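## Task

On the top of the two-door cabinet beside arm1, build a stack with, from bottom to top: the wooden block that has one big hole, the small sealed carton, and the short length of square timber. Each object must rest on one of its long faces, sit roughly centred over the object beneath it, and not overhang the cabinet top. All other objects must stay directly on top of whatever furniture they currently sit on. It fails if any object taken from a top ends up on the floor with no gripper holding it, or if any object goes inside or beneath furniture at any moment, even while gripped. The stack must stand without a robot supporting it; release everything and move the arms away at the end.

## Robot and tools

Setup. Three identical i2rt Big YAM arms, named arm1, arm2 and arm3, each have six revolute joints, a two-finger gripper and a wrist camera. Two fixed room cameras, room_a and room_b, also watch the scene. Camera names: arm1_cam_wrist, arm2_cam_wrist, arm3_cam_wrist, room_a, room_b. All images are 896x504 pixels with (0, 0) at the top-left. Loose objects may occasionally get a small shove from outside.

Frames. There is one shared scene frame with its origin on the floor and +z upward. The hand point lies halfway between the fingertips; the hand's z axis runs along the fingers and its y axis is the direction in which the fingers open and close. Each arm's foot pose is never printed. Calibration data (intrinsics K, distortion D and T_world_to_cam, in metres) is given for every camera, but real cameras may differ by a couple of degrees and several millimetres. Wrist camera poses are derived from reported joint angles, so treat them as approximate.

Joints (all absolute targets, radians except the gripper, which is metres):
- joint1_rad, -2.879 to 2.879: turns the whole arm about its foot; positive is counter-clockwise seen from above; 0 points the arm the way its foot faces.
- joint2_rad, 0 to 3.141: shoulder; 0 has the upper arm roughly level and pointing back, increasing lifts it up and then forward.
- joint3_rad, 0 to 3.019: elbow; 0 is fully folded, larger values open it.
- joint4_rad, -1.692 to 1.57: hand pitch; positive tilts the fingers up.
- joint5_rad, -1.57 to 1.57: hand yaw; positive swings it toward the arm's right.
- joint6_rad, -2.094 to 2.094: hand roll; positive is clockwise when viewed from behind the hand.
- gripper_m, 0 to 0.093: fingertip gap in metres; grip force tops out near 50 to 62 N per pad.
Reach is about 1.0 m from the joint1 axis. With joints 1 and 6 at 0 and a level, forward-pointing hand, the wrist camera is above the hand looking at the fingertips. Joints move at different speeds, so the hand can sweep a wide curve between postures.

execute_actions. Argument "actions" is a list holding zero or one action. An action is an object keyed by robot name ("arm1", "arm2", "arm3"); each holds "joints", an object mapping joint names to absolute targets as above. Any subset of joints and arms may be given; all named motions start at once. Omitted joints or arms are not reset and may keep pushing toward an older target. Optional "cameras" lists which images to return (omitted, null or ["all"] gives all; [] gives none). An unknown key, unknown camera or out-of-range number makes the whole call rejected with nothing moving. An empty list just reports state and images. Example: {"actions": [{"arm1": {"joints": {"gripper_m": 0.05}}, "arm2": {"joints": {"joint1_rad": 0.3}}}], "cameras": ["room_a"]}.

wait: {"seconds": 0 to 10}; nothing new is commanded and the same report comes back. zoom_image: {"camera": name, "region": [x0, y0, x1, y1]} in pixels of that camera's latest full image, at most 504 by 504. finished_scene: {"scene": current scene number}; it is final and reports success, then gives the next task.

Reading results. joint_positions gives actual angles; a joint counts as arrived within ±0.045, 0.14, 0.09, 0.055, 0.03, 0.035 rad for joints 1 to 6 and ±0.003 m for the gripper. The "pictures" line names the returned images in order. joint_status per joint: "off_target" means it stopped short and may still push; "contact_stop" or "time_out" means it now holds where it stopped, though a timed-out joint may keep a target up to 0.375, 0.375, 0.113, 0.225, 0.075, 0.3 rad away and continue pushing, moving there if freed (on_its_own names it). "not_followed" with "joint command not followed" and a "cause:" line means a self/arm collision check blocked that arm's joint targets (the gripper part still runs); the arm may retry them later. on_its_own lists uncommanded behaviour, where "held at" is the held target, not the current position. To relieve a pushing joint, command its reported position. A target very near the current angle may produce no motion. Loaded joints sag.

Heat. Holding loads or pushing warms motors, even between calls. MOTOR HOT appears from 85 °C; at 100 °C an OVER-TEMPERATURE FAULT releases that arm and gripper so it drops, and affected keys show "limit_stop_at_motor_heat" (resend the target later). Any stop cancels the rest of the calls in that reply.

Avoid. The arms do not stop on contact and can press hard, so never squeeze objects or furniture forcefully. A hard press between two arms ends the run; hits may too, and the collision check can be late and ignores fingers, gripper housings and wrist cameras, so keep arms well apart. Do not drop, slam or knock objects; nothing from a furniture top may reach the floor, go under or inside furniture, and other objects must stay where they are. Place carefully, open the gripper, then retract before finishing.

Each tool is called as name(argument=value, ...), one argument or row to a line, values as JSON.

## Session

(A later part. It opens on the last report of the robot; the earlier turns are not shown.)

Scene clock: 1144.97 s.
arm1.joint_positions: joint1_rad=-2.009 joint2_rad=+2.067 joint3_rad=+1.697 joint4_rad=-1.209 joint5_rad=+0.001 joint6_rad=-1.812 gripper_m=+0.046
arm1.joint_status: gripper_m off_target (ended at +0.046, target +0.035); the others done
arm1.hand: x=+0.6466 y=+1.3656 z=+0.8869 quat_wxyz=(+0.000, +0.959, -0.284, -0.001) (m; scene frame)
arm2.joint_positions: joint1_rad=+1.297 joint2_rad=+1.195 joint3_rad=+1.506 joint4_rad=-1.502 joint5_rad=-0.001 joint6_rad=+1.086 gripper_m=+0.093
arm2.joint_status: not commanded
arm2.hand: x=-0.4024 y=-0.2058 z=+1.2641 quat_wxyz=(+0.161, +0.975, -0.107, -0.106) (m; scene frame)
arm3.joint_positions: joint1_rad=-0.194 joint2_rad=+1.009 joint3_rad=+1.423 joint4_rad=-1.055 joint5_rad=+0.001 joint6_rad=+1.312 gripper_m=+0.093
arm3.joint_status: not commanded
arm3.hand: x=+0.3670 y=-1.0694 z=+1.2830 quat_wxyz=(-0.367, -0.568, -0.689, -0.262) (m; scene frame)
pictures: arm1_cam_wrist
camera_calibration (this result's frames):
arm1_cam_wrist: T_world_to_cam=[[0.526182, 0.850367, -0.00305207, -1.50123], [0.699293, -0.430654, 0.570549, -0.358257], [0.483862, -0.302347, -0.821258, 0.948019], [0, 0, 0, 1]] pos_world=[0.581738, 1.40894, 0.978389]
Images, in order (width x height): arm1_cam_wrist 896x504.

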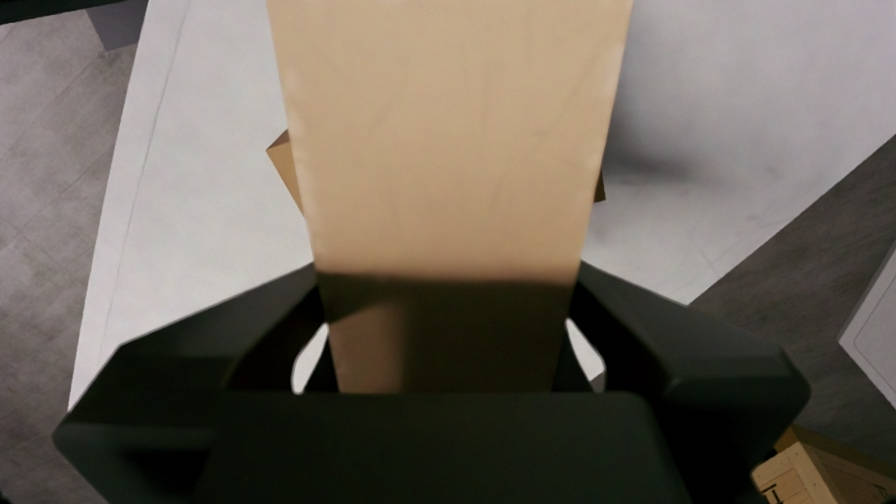

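The timber is now centred in the gripper; the block below has stayed put. Opening and lifting to check.

execute_actions(
  actions=[
    {"arm1":{"joints":{"gripper_m":0.093}}},
  ],
  cameras=["arm1_cam_wrist"],
)

execute_actions(
  actions=[
    {"arm1":{"joints":{"joint2_rad":1.94}}},
  ],
  cameras=["arm1_cam_wrist","room_a"],
)

Scene clock: 1148.87 s.
arm1.joint_positions: joint1_rad=-2.009 joint2_rad=+2.067 joint3_rad=+1.697 joint4_rad=-1.209 joint5_rad=+0.001 joint6_rad=-1.812 gripper_m=+0.093
arm1.joint_status: all done
arm1.hand: x=+0.6466 y=+1.3656 z=+0.8869 quat_wxyz=(+0.000, +0.959, -0.284, -0.001) (m; scene frame)
arm2.joint_positions: joint1_rad=+1.297 joint2_rad=+1.195 joint3_rad=+1.506 joint4_rad=-1.502 joint5_rad=-0.001 joint6_rad=+1.086 gripper_m=+0.093
arm2.joint_status: not commanded
arm2.hand: x=-0.4024 y=-0.2058 z=+1.2641 quat_wxyz=(+0.161, +0.975, -0.107, -0.106) (m; scene frame)
arm3.joint_positions: joint1_rad=-0.194 joint2_rad=+1.009 joint3_rad=+1.423 joint4_rad=-1.055 joint5_rad=+0.001 joint6_rad=+1.312 gripper_m=+0.093
arm3.joint_status: not commanded
arm3.hand: x=+0.3670 y=-1.0694 z=+1.2830 quat_wxyz=(-0.367, -0.568, -0.689, -0.262) (m; scene frame)
pictures: arm1_cam_wrist
camera_calibration (this result's frames):
arm1_cam_wrist: T_world_to_cam=[[0.526182, 0.850367, -0.00305207, -1.50123], [0.699293, -0.430654, 0.570549, -0.358257], [0.483862, -0.302347, -0.821258, 0.948019], [0, 0, 0, 1]] pos_world=[0.581738, 1.40894, 0.978389]
Images, in order (width x height): arm1_cam_wrist 896x504.

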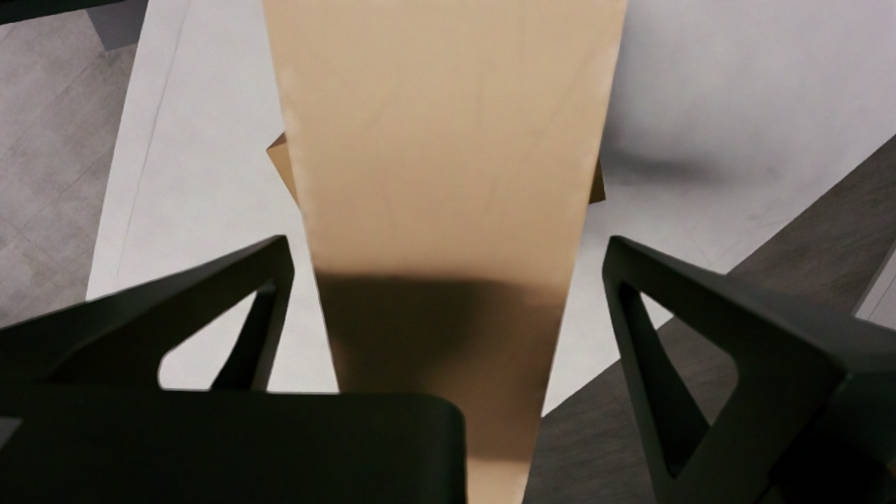

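Scene clock: 1150.20 s.
arm1.joint_positions: joint1_rad=-2.009 joint2_rad=+1.942 joint3_rad=+1.694 joint4_rad=-1.209 joint5_rad=+0.001 joint6_rad=-1.812 gripper_m=+0.093
arm1.joint_status: all done
arm1.hand: x=+0.6500 y=+1.3684 z=+0.9604 quat_wxyz=(-0.052, +0.957, -0.284, +0.030) (m; scene frame)
arm2.joint_positions: joint1_rad=+1.297 joint2_rad=+1.195 joint3_rad=+1.506 joint4_rad=-1.502 joint5_rad=-0.001 joint6_rad=+1.086 gripper_m=+0.093
arm2.joint_status: not commanded
arm2.hand: x=-0.4024 y=-0.2058 z=+1.2641 quat_wxyz=(+0.161, +0.975, -0.107, -0.106) (m; scene frame)
arm3.joint_positions: joint1_rad=-0.194 joint2_rad=+1.009 joint3_rad=+1.423 joint4_rad=-1.055 joint5_rad=+0.001 joint6_rad=+1.312 gripper_m=+0.093
arm3.joint_status: not commanded
arm3.hand: x=+0.3670 y=-1.0694 z=+1.2830 quat_wxyz=(-0.367, -0.568, -0.689, -0.262) (m; scene frame)
pictures: arm1_cam_wrist, room_a
camera_calibration (this result's frames):
arm1_cam_wrist: T_world_to_cam=[[0.521499, 0.845529, 0.114545, -1.60846], [0.647293, -0.479503, 0.592528, -0.321774], [0.555924, -0.234858, -0.797365, 0.84551], [0, 0, 0, 1]] pos_world=[0.577053, 1.40428, 1.04908]
Images, in order (width x height): arm1_cam_wrist 896x504, room_a 896x504.

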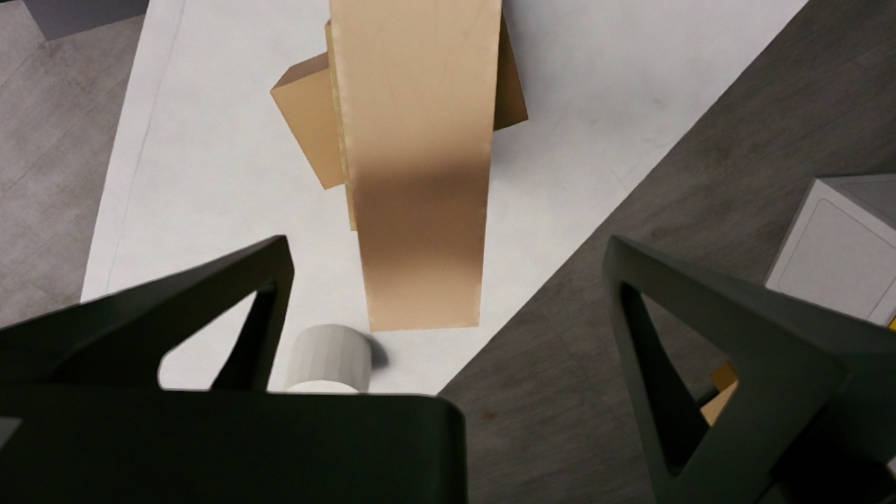

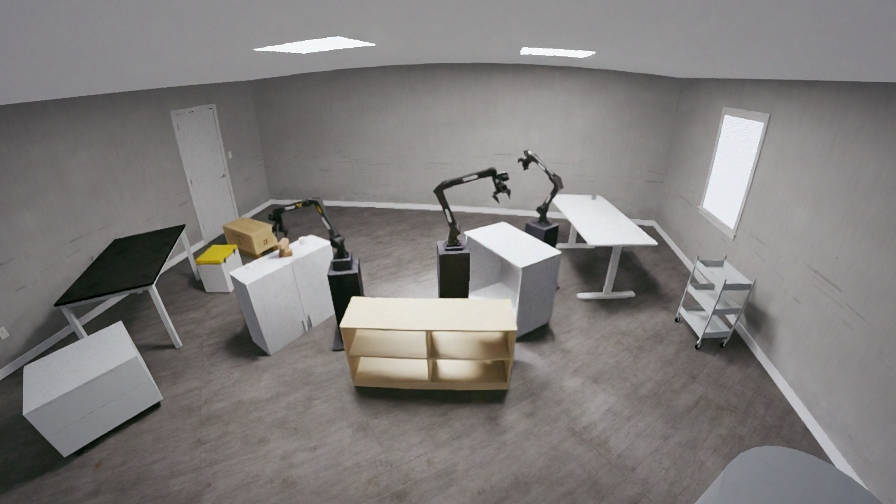

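zoom_image(
  camera="arm1_cam_wrist",
  region=[250, 0, 570, 340],
)

Region (250, 0, 570, 340) of arm1_cam_wrist's 896x504 image, scaled by 1.482, with more detail than that image has; it fills the left 474 columns of this view, and the rest is white.

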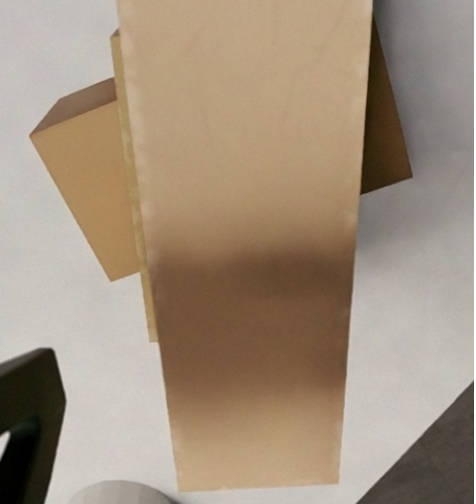

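execute_actions(
  actions=[
    {"arm1":{"joints":{"joint1_rad":-1.0,"joint2_rad":1.3,"joint3_rad":1.5,"joint4_rad":-1.3}}},
  ],
)

Scene clock: 1172.20 s.
arm1.joint_positions: joint1_rad=-1.002 joint2_rad=+1.292 joint3_rad=+1.488 joint4_rad=-1.284 joint5_rad=-0.002 joint6_rad=-1.812 gripper_m=+0.093
arm1.joint_status: all done
arm1.hand: x=+0.1070 y=+1.4058 z=+1.2084 quat_wxyz=(-0.242, +0.948, +0.208, +0.007) (m; scene frame)
arm2.joint_positions: joint1_rad=+1.297 joint2_rad=+1.195 joint3_rad=+1.506 joint4_rad=-1.502 joint5_rad=-0.001 joint6_rad=+1.086 gripper_m=+0.093
arm2.joint_status: not commanded
arm2.hand: x=-0.4024 y=-0.2058 z=+1.2641 quat_wxyz=(+0.161, +0.975, -0.107, -0.106) (m; scene frame)
arm3.joint_positions: joint1_rad=-0.194 joint2_rad=+1.009 joint3_rad=+1.423 joint4_rad=-1.055 joint5_rad=+0.001 joint6_rad=+1.312 gripper_m=+0.093
arm3.joint_status: not commanded
arm3.hand: x=+0.3670 y=-1.0694 z=+1.2830 quat_wxyz=(-0.367, -0.568, -0.689, -0.262) (m; scene frame)
pictures: arm1_cam_wrist, arm2_cam_wrist, arm3_cam_wrist, room_a, room_b
camera_calibration (this result's frames):
arm1_cam_wrist: T_world_to_cam=[[-0.418398, 0.78824, 0.451244, -1.61106], [0.791186, 0.0723086, 0.607286, -0.908334], [0.446058, 0.611105, -0.653898, 0.00299109], [0, 0, 0, 1]] pos_world=[0.0432602, 1.33376, 1.28056]
arm2_cam_wrist: T_world_to_cam=[[0.193837, 0.919647, -0.341579, 0.700592], [0.912989, -0.0416921, 0.405847, -0.151228], [0.358995, -0.390526, -0.84771, 1.26157], [0, 0, 0, 1]] pos_world=[-0.450628, -0.157929, 1.37013]
arm3_cam_wrist: T_world_to_cam=[[-0.580542, -0.227349, -0.781846, 0.970993], [-0.554727, 0.813336, 0.175394, 0.850832], [0.596028, 0.535534, -0.598292, 1.25027], [0, 0, 0, 1]] pos_world=[0.290483, -1.14082, 1.35797]
Images, in order (width x height): arm1_cam_wrist 896x504, arm2_cam_wrist 896x504, arm3_cam_wrist 896x504, room_a 896x504, room_b 896x504.

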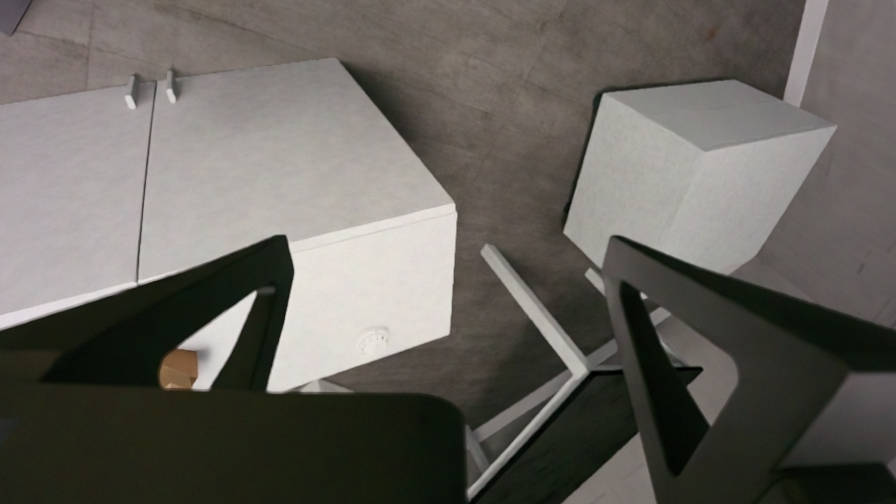

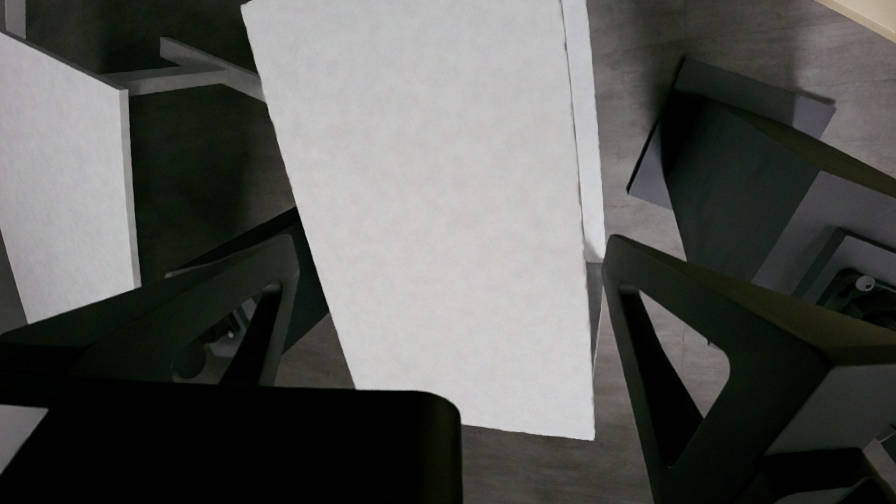

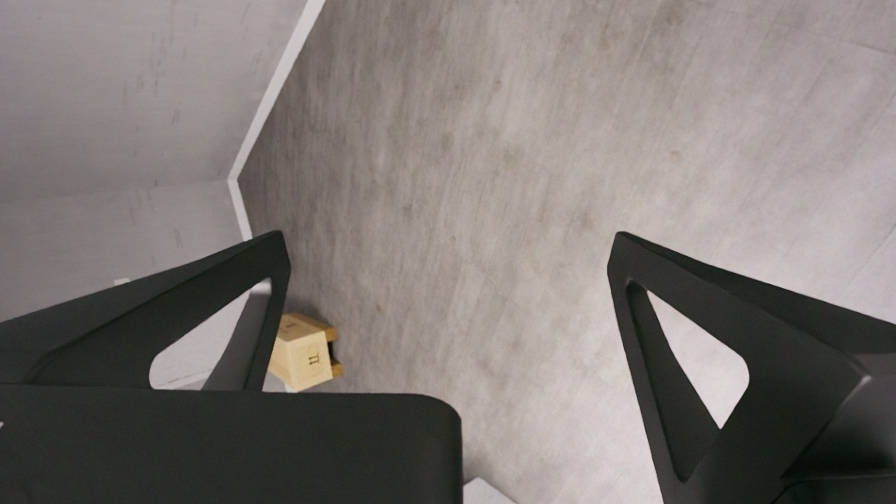

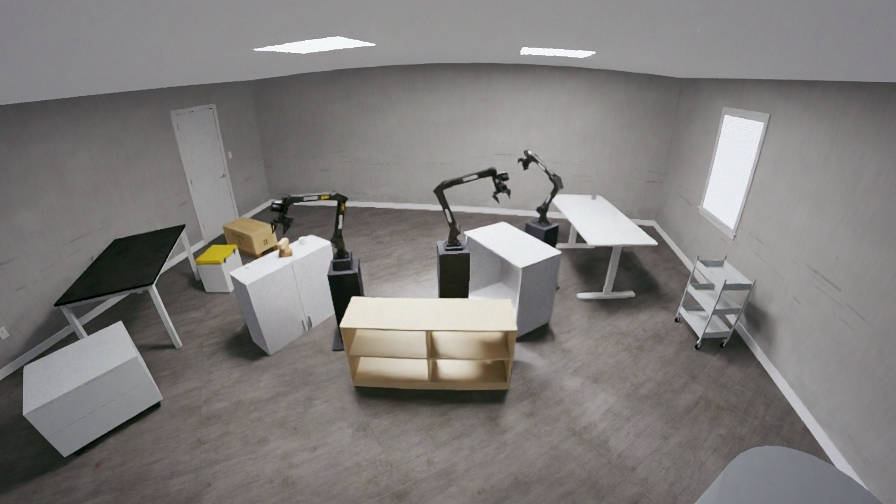

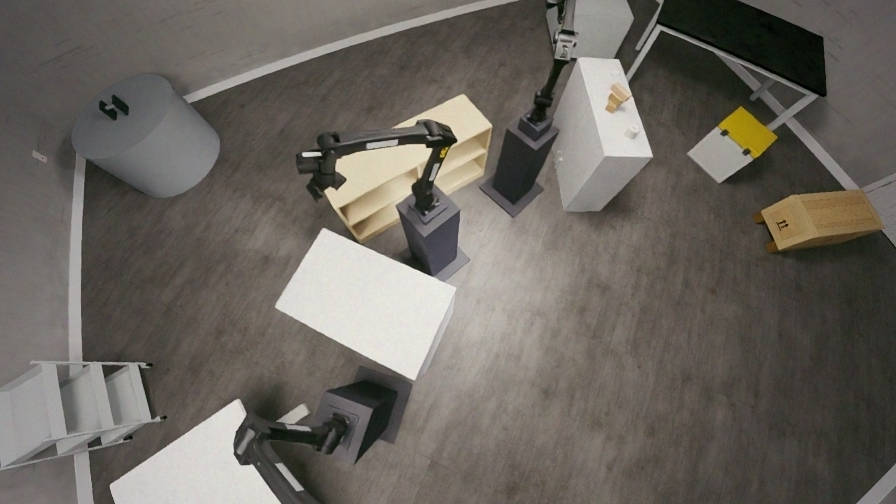

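zoom_image(
  camera="room_b",
  region=[560, 40, 680, 170],
)

zoom_image(
  camera="room_a",
  region=[230, 210, 350, 300],
)

Region (560, 40, 680, 170) of room_b's 896x504 image, scaled by 3.877, with more detail than that image has; it fills the left 465 columns of this view, and the rest is white.

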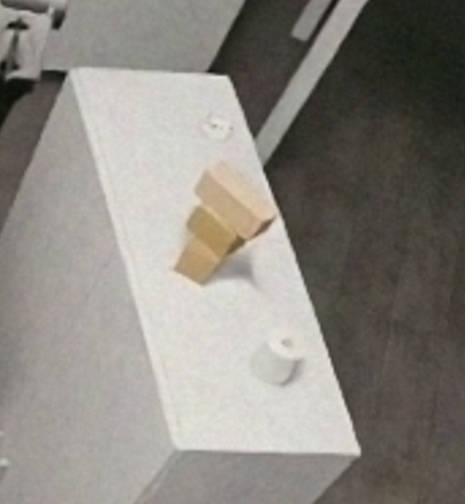

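Region (230, 210, 350, 300) of room_a's 896x504 image, scaled by 4.200, with more detail than that image has; it fills the top 378 rows of this view, and the rest is white.

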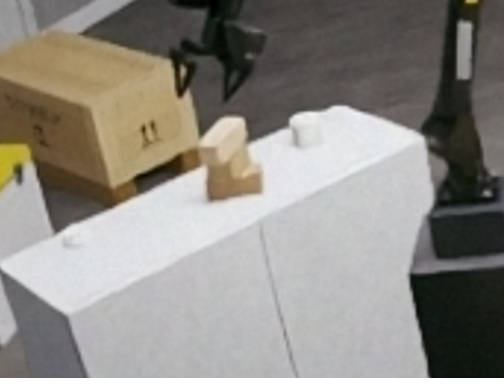

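finished_scene(
  scene=2,
)

The scene is finished: the task was done.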